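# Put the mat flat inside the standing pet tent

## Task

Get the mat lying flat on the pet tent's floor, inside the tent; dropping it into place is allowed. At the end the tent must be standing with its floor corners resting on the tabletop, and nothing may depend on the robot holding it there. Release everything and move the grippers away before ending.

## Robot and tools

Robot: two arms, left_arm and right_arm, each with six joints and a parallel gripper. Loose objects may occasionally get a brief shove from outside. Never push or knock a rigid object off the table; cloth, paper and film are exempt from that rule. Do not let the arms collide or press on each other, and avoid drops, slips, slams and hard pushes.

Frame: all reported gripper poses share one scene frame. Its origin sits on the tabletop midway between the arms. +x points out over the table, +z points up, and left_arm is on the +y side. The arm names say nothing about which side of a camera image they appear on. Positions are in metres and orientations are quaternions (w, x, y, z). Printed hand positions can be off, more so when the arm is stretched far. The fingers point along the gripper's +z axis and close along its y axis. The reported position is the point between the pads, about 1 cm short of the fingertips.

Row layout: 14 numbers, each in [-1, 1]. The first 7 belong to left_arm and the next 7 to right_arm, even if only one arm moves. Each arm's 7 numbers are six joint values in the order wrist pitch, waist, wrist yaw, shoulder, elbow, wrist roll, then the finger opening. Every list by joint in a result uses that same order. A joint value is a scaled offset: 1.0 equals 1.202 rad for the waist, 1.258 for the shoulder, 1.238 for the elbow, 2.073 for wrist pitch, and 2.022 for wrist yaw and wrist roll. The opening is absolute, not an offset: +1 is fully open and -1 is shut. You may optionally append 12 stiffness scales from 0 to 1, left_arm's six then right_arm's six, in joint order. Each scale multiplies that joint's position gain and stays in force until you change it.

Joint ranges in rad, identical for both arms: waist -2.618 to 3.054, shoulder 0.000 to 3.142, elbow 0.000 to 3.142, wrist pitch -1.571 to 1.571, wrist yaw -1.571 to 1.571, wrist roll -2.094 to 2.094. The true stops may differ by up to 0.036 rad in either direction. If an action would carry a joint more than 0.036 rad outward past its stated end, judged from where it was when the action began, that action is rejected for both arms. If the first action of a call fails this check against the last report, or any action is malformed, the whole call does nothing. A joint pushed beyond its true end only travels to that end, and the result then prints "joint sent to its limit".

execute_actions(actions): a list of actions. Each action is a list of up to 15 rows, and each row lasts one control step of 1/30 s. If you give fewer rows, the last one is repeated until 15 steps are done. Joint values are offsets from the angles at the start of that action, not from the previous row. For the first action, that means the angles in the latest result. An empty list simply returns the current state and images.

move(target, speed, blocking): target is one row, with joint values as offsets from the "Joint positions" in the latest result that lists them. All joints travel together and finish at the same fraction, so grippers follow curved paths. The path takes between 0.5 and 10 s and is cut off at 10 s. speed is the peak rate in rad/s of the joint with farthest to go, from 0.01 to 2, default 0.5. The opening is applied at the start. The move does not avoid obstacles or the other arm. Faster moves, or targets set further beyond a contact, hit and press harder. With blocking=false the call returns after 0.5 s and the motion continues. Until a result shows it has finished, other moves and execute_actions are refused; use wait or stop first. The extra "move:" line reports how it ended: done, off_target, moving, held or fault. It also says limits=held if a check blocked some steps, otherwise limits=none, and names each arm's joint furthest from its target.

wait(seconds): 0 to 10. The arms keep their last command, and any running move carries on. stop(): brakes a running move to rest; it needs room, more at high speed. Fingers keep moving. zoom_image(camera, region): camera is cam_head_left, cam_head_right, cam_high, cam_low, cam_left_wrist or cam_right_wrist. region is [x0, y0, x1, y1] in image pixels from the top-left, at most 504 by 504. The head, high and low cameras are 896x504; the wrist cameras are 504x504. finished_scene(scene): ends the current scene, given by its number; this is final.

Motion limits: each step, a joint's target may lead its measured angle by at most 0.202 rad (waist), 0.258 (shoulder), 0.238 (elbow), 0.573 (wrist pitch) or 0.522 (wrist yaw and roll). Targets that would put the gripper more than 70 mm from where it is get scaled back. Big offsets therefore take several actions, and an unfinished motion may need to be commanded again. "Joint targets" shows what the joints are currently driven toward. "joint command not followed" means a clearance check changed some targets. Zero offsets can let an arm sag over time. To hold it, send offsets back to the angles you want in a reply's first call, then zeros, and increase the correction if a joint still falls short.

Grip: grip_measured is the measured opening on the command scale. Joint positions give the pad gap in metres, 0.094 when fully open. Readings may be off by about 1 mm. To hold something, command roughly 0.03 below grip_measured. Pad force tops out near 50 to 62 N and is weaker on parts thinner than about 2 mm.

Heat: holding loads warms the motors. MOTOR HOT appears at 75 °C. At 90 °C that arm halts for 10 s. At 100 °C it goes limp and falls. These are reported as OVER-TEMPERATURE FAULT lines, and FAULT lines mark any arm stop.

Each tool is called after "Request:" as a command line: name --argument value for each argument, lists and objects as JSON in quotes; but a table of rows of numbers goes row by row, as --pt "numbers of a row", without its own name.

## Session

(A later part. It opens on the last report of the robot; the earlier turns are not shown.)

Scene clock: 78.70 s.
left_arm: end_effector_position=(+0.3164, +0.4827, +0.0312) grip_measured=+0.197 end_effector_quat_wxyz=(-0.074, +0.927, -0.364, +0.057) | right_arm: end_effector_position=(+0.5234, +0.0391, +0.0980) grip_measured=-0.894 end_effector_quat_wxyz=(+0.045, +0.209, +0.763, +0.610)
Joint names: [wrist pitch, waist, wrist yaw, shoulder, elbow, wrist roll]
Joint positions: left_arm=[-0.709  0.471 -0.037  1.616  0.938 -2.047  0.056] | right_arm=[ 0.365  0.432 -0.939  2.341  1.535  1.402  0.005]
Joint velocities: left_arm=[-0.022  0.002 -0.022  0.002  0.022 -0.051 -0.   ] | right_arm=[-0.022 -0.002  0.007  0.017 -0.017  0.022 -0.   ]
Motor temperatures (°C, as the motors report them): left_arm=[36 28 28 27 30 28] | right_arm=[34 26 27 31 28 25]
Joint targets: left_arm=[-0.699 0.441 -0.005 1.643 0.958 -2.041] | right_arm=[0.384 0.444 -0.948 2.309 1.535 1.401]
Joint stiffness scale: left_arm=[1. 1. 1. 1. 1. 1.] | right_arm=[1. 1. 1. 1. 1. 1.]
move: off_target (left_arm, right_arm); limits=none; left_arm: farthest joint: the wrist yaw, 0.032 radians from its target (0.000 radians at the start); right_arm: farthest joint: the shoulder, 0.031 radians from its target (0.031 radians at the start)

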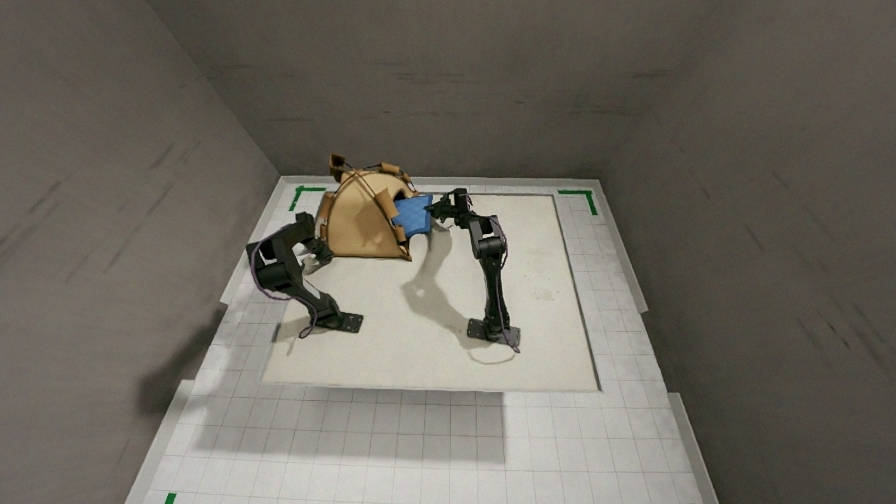

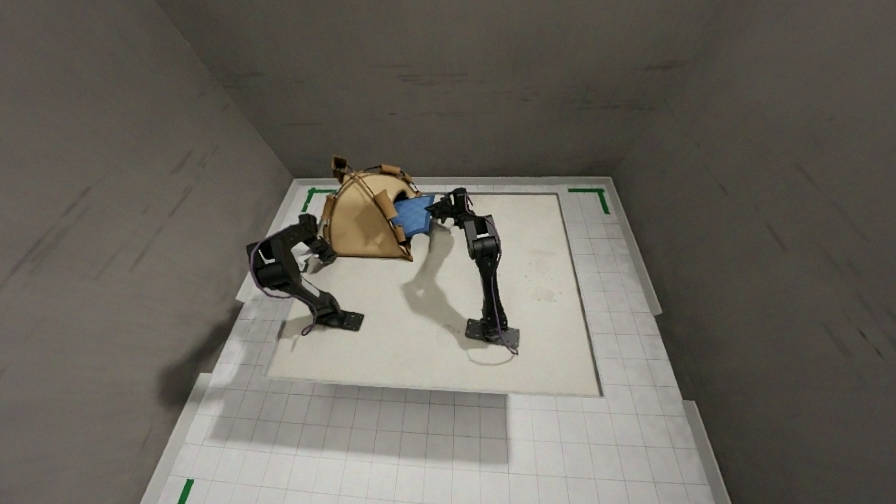

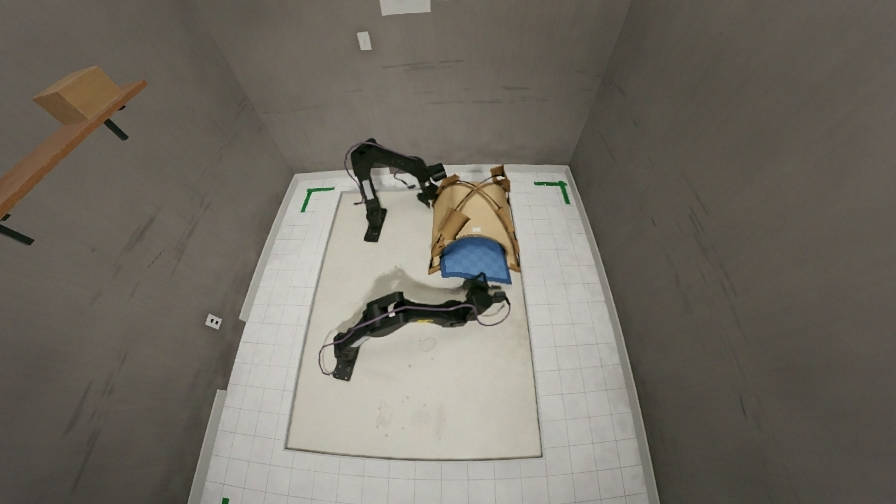

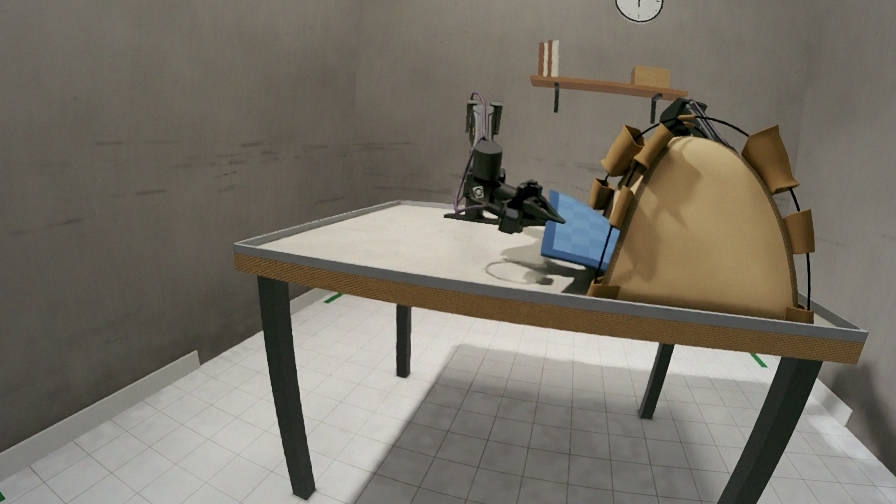

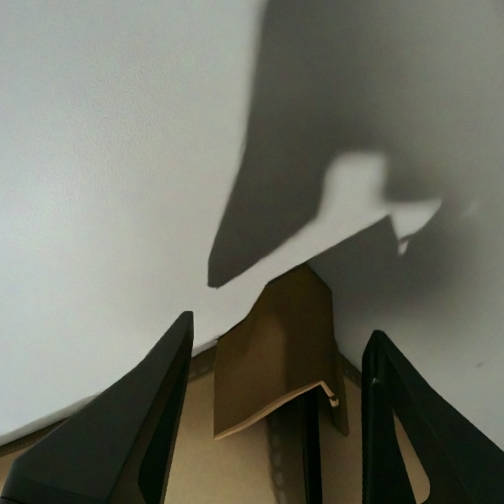

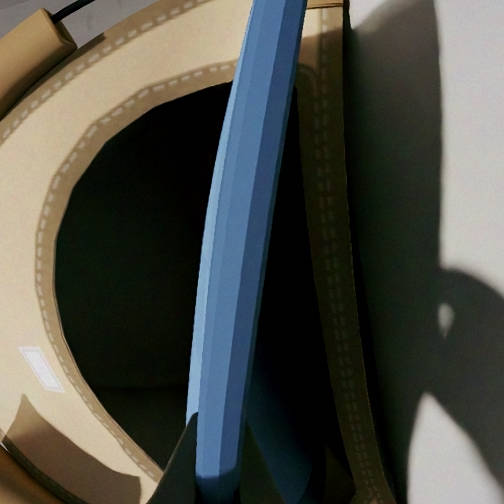

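Request:
move --target '[0.004,-0.015,0.01,0.01,0.015,0,0.2,0.024,0.182,0.07,0.123,0.192,-0.01,-0.93]' --speed 0.15

Request:
zoom_image --camera "cam_high" --region '[410,200,550,320]'

Request:
zoom_image --camera "cam_head_right" --region '[350,160,490,280]'

Scene clock: 81.33 s.
left_arm: end_effector_position=(+0.3150, +0.4857, +0.0312) grip_measured=+0.197 end_effector_quat_wxyz=(-0.078, +0.928, -0.360, +0.052) | right_arm: end_effector_position=(+0.5174, +0.1477, +0.0818) grip_measured=-0.894 end_effector_quat_wxyz=(+0.067, +0.157, +0.776, +0.608)
Joint names: [wrist pitch, waist, wrist yaw, shoulder, elbow, wrist roll]
Joint positions: left_arm=[-0.71   0.475 -0.049  1.616  0.938 -2.051  0.056] | right_arm=[ 0.394  0.635 -0.781  2.499  1.74   1.399  0.005]
Joint velocities: left_arm=[ 0.051  0.017 -0.066  0.002  0.022 -0.037  0.   ] | right_arm=[ 0.037 -0.007 -0.095  0.002 -0.002  0.007 -0.001]
Motor temperatures (°C, as the motors report them): left_arm=[36 28 28 27 30 28] | right_arm=[34 26 27 31 28 25]
Joint targets: left_arm=[-0.701 0.453 -0.017 1.629 0.956 -2.047] | right_arm=[0.415 0.651 -0.798 2.496 1.773 1.382]
Joint stiffness scale: left_arm=[1. 1. 1. 1. 1. 1.] | right_arm=[1. 1. 1. 1. 1. 1.]
move: off_target (left_arm, right_arm); limits=none; left_arm: farthest joint: the wrist yaw, 0.032 radians from its target (0.021 radians at the start); right_arm: farthest joint: the elbow, 0.032 radians from its target (0.238 radians at the start)

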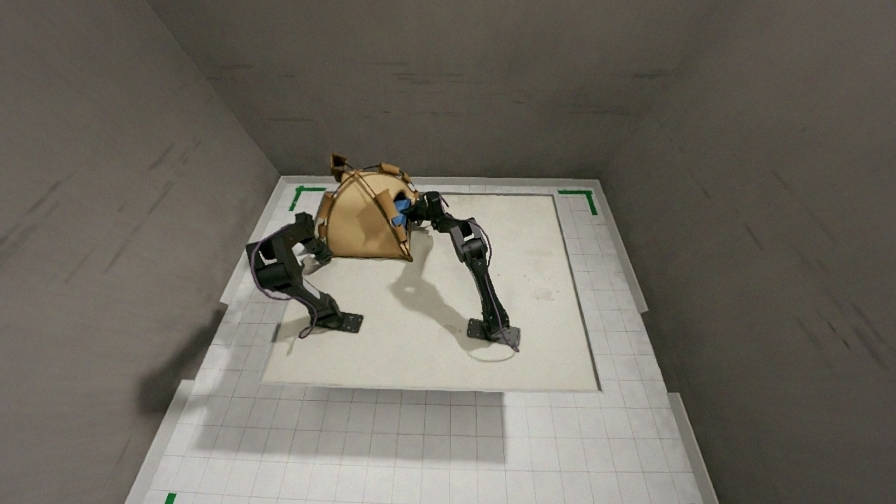

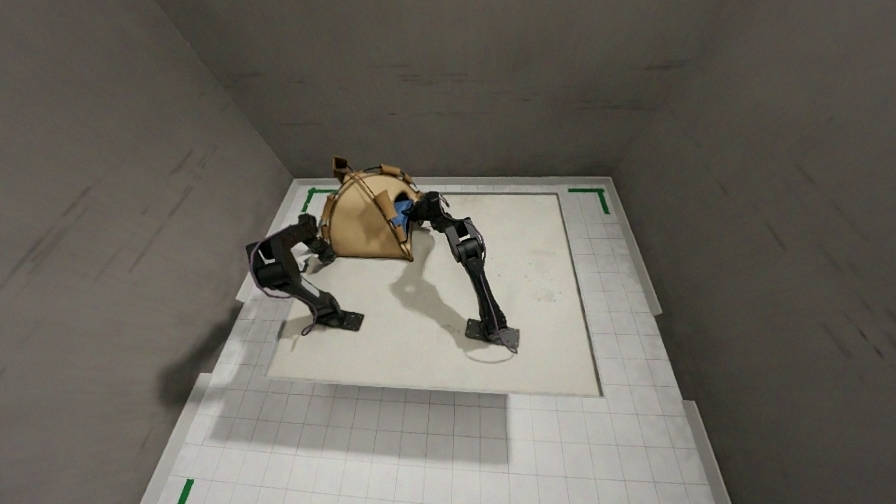

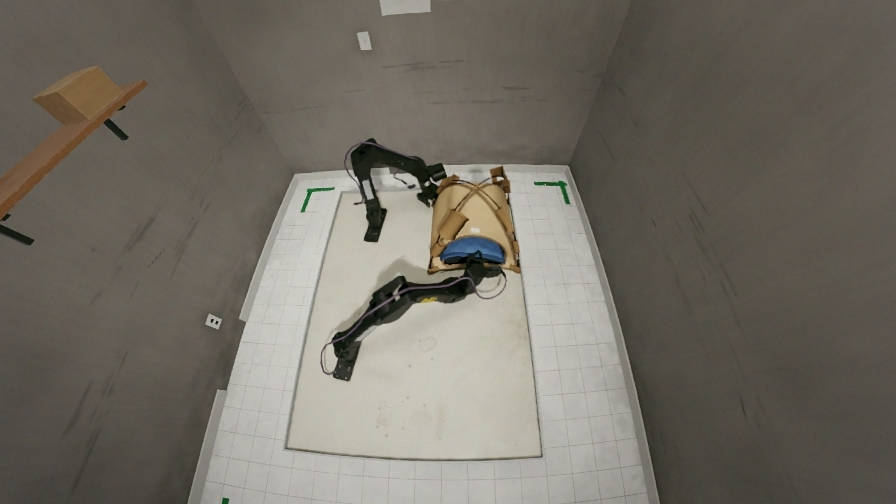

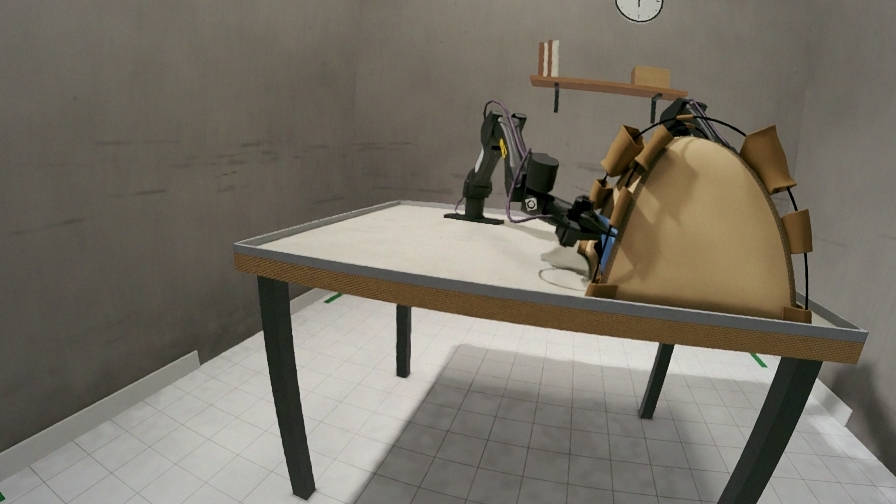

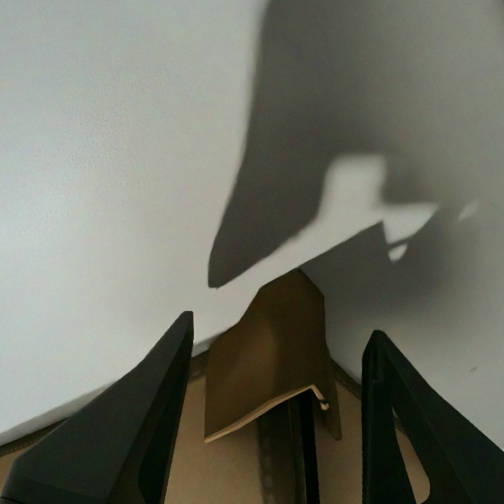

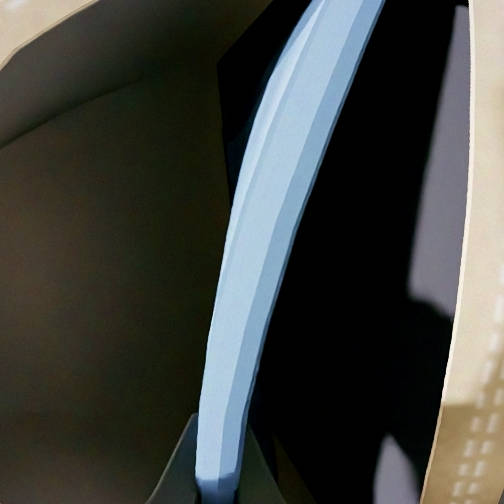

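Region (410, 200, 550, 320) of cam_high's 896x504 image, scaled by 3.600, with more detail than that image has; it fills the top 432 rows of this view, and the rest is white.

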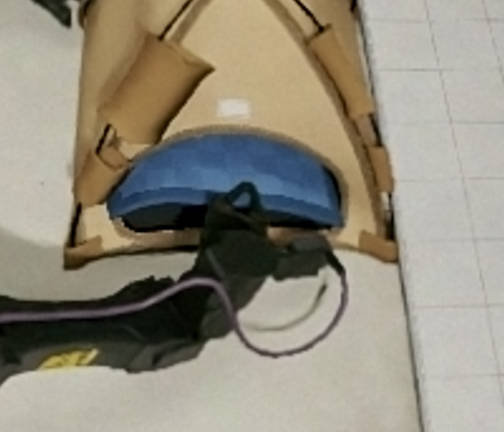

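Region (350, 160, 490, 280) of cam_head_right's 896x504 image, scaled by 3.600, with more detail than that image has; it fills the top 432 rows of this view, and the rest is white.

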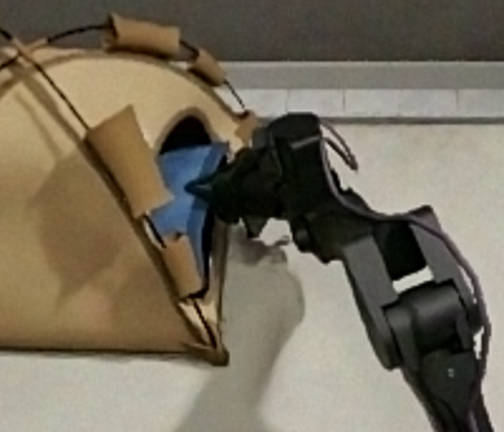

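Request:
move --target '[0.004,-0.018,0.015,0.01,0.015,0,0.2,-0.005,0.052,0.004,0.062,0.122,0.02,-0.93]' --speed 0.15

Request:
zoom_image --camera "cam_high" --region '[410,200,550,320]'

Request:
zoom_image --camera "cam_head_right" --region '[350,160,490,280]'

Scene clock: 83.70 s.
left_arm: end_effector_position=(+0.3150, +0.4856, +0.0312) grip_measured=+0.197 end_effector_quat_wxyz=(-0.078, +0.929, -0.359, +0.053) | right_arm: end_effector_position=(+0.5210, +0.1770, +0.0751) grip_measured=-0.894 end_effector_quat_wxyz=(+0.061, +0.157, +0.772, +0.613)
Joint names: [wrist pitch, waist, wrist yaw, shoulder, elbow, wrist roll]
Joint positions: left_arm=[-0.71   0.475 -0.048  1.616  0.938 -2.053  0.056] | right_arm=[ 0.387  0.679 -0.751  2.582  1.857  1.438  0.005]
Joint velocities: left_arm=[ 0.007  0.002 -0.037 -0.002  0.002  0.007 -0.   ] | right_arm=[-0.007 -0.012 -0.007 -0.012 -0.002 -0.022 -0.   ]
Motor temperatures (°C, as the motors report them): left_arm=[36 28 28 27 30 28] | right_arm=[34 26 27 31 28 25]
Joint targets: left_arm=[-0.702 0.453 -0.019 1.629 0.957 -2.051] | right_arm=[0.384 0.697 -0.773 2.577 1.891 1.440]
Joint stiffness scale: left_arm=[1. 1. 1. 1. 1. 1.] | right_arm=[1. 1. 1. 1. 1. 1.]
move: off_target (left_arm, right_arm); limits=none; left_arm: farthest joint: the wrist yaw, 0.029 radians from its target (0.030 radians at the start); right_arm: farthest joint: the elbow, 0.034 radians from its target (0.151 radians at the start)

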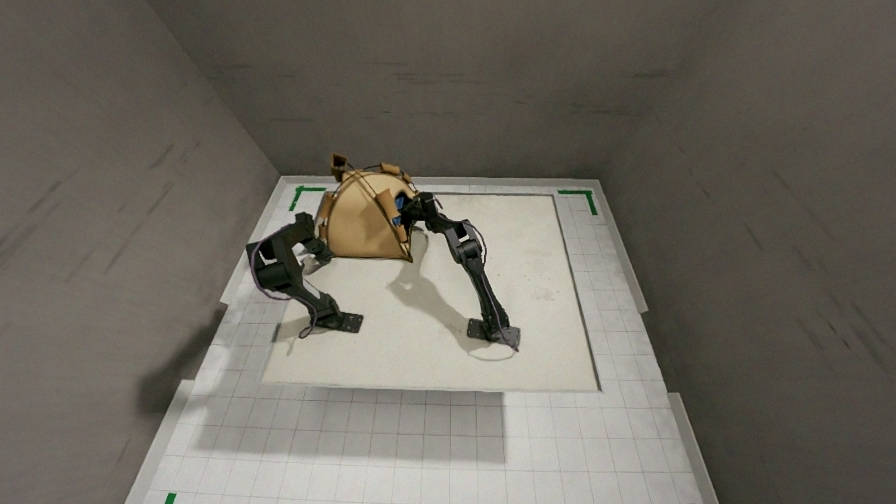

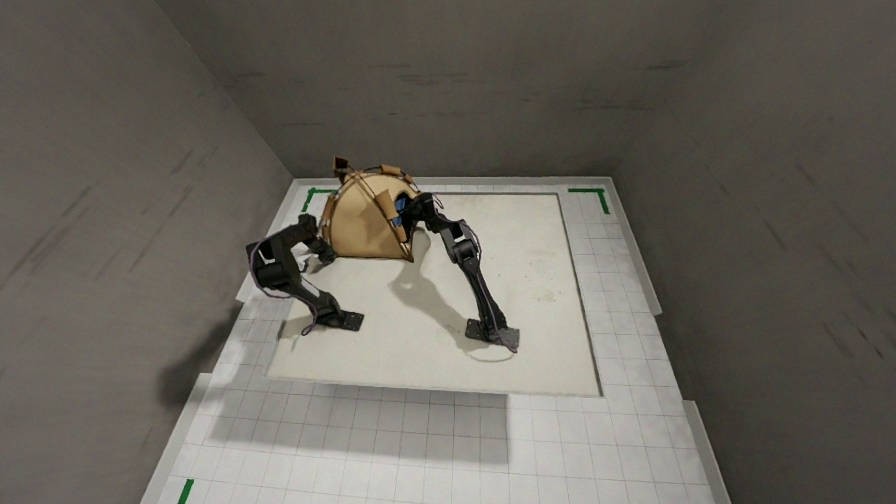

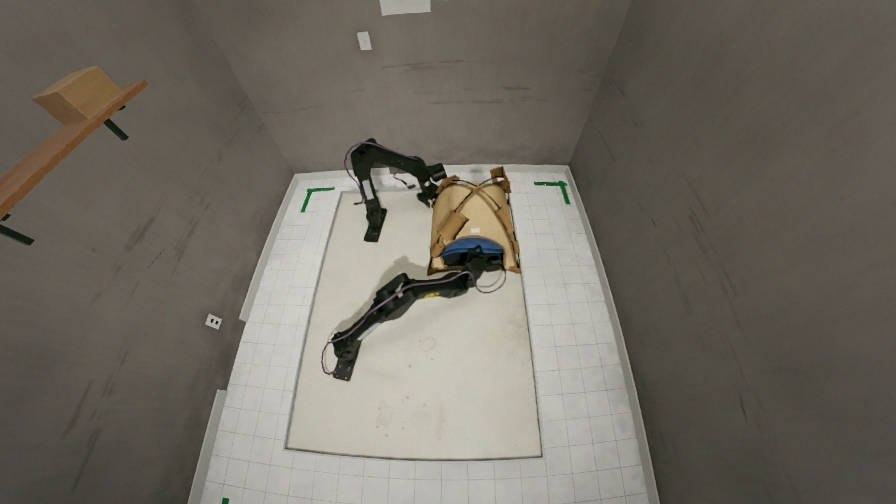

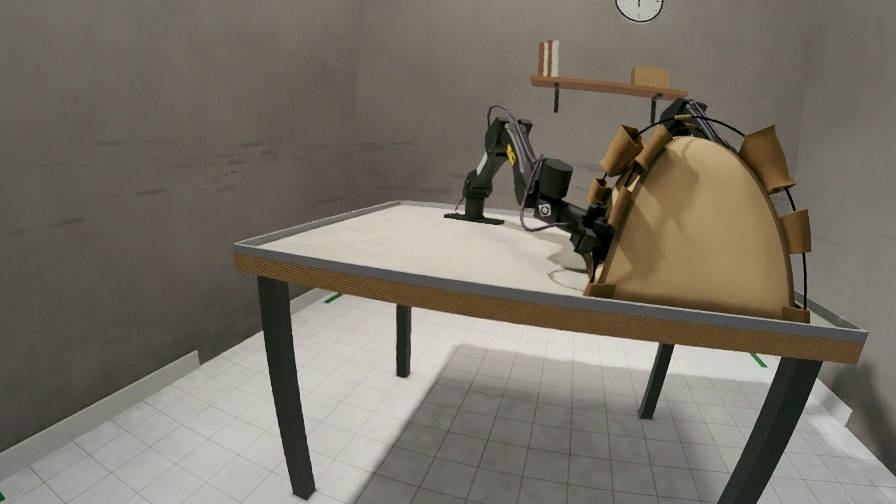

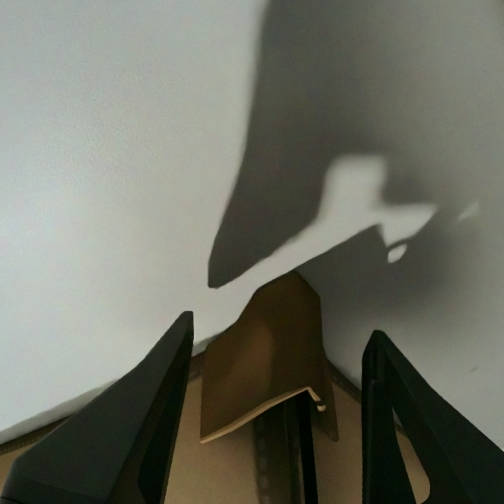

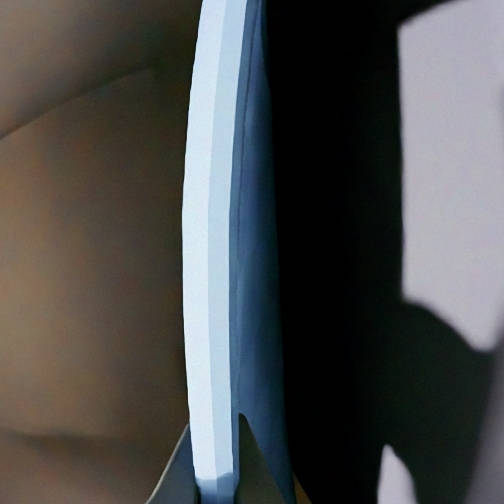

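Region (410, 200, 550, 320) of cam_high's 896x504 image, scaled by 3.600, with more detail than that image has; it fills the top 432 rows of this view, and the rest is white.

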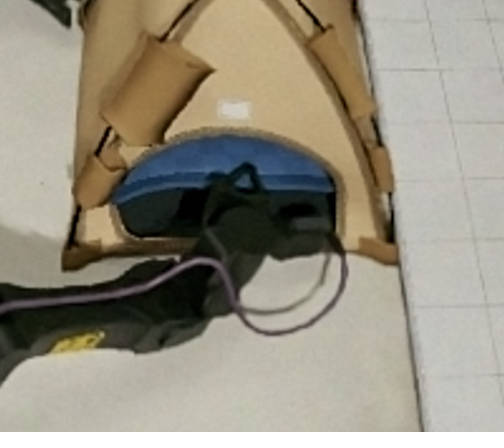

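Region (350, 160, 490, 280) of cam_head_right's 896x504 image, scaled by 3.600, with more detail than that image has; it fills the top 432 rows of this view, and the rest is white.

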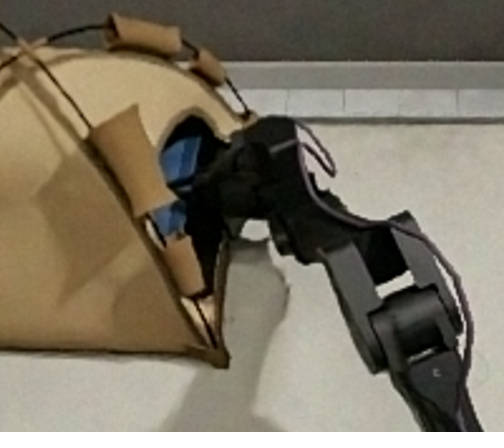

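Far corner is in. Yaw +x (wy +0.12), lower, unroll.

Request:
move --target '[0.004,-0.018,0.015,0.01,0.015,0,0.2,-0.04,0.012,0.065,0.0,0.025,-0.1,-0.93]' --speed 0.15

Request:
zoom_image --camera "cam_high" --region '[410,200,550,320]'

Request:
zoom_image --camera "cam_head_right" --region '[350,160,490,280]'

Scene clock: 86.07 s.
left_arm: end_effector_position=(+0.3152, +0.4848, +0.0311) grip_measured=+0.197 end_effector_quat_wxyz=(-0.076, +0.929, -0.359, +0.054) | right_arm: end_effector_position=(+0.5346, +0.1649, +0.0533) grip_measured=-0.894 end_effector_quat_wxyz=(+0.134, +0.141, +0.804, +0.562)
Joint names: [wrist pitch, waist, wrist yaw, shoulder, elbow, wrist roll]
Joint positions: left_arm=[-0.711  0.475 -0.043  1.616  0.938 -2.053  0.056] | right_arm=[ 0.301  0.679 -0.627  2.582  1.857  1.252  0.005]
Joint velocities: left_arm=[-0.022 -0.002  0.081  0.007 -0.002 -0.022 -0.001] | right_arm=[-0.022 -0.002  0.066 -0.022  0.007  0.051 -0.001]
Motor temperatures (°C, as the motors report them): left_arm=[36 28 28 27 30 28] | right_arm=[34 26 27 31 29 25]
Joint targets: left_arm=[-0.702 0.453 -0.017 1.629 0.957 -2.052] | right_arm=[0.304 0.693 -0.620 2.582 1.888 1.235]
Joint stiffness scale: left_arm=[1. 1. 1. 1. 1. 1.] | right_arm=[1. 1. 1. 1. 1. 1.]
move: off_target (left_arm, right_arm); limits=none; left_arm: farthest joint: the wrist yaw, 0.025 radians from its target (0.030 radians at the start); right_arm: farthest joint: the elbow, 0.031 radians from its target (0.031 radians at the start)

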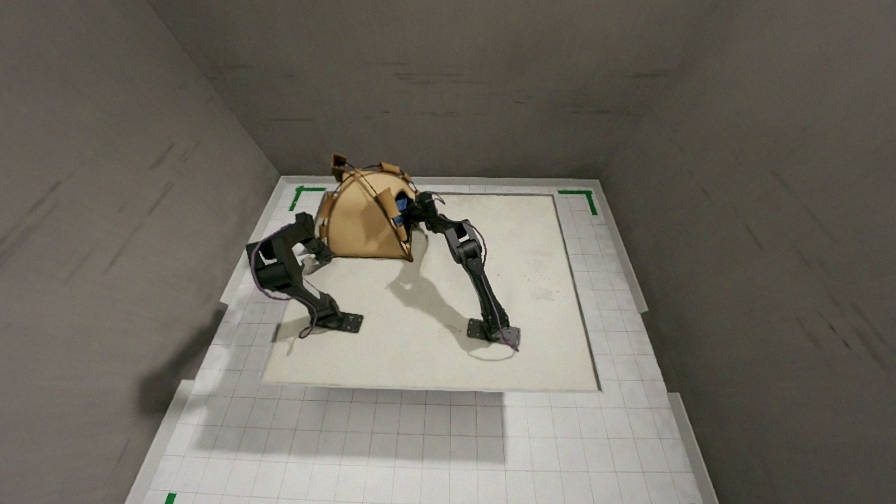

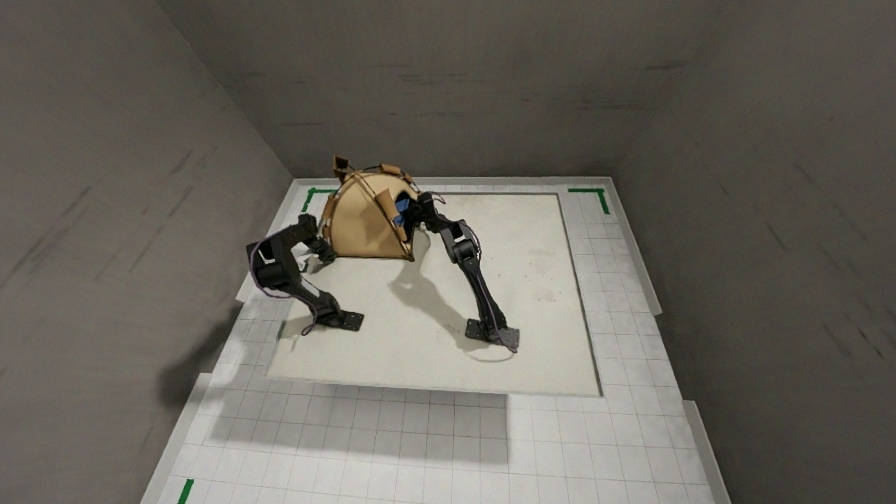

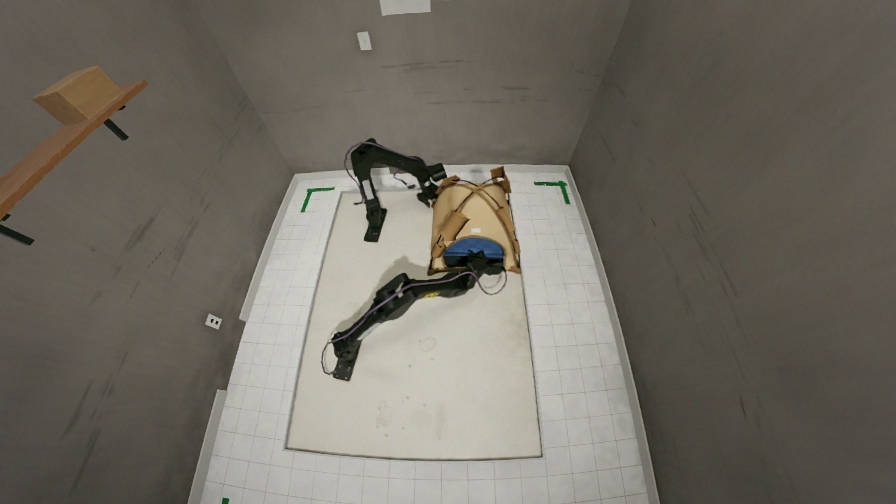

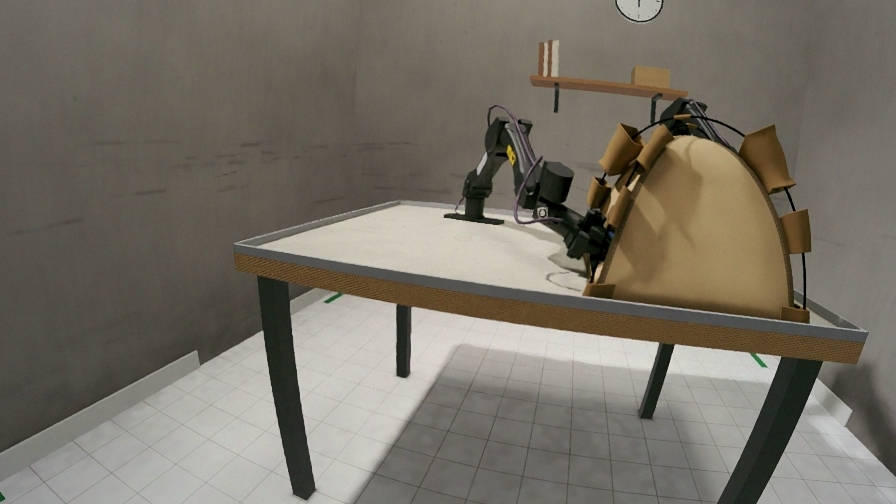

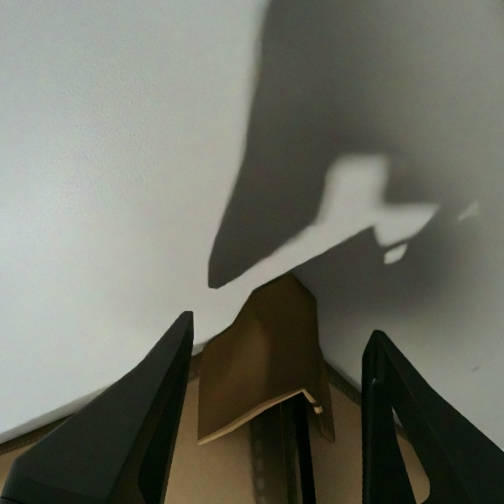

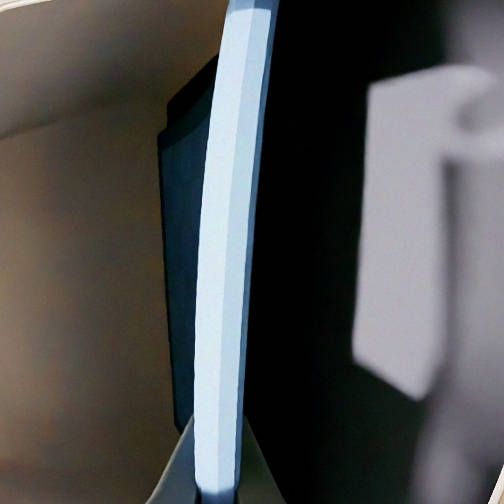

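Region (410, 200, 550, 320) of cam_high's 896x504 image, scaled by 3.600, with more detail than that image has; it fills the top 432 rows of this view, and the rest is white.

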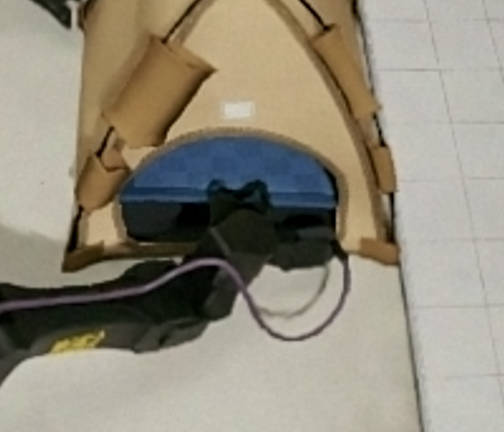

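Region (350, 160, 490, 280) of cam_head_right's 896x504 image, scaled by 3.600, with more detail than that image has; it fills the top 432 rows of this view, and the rest is white.

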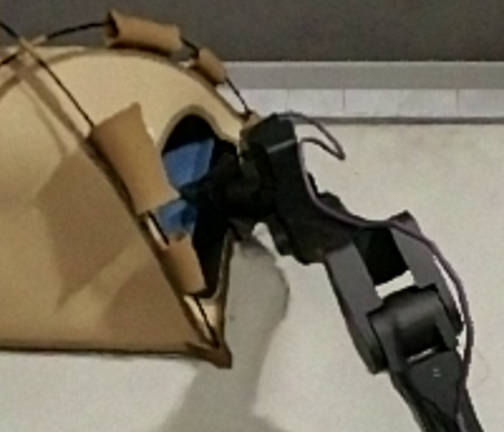

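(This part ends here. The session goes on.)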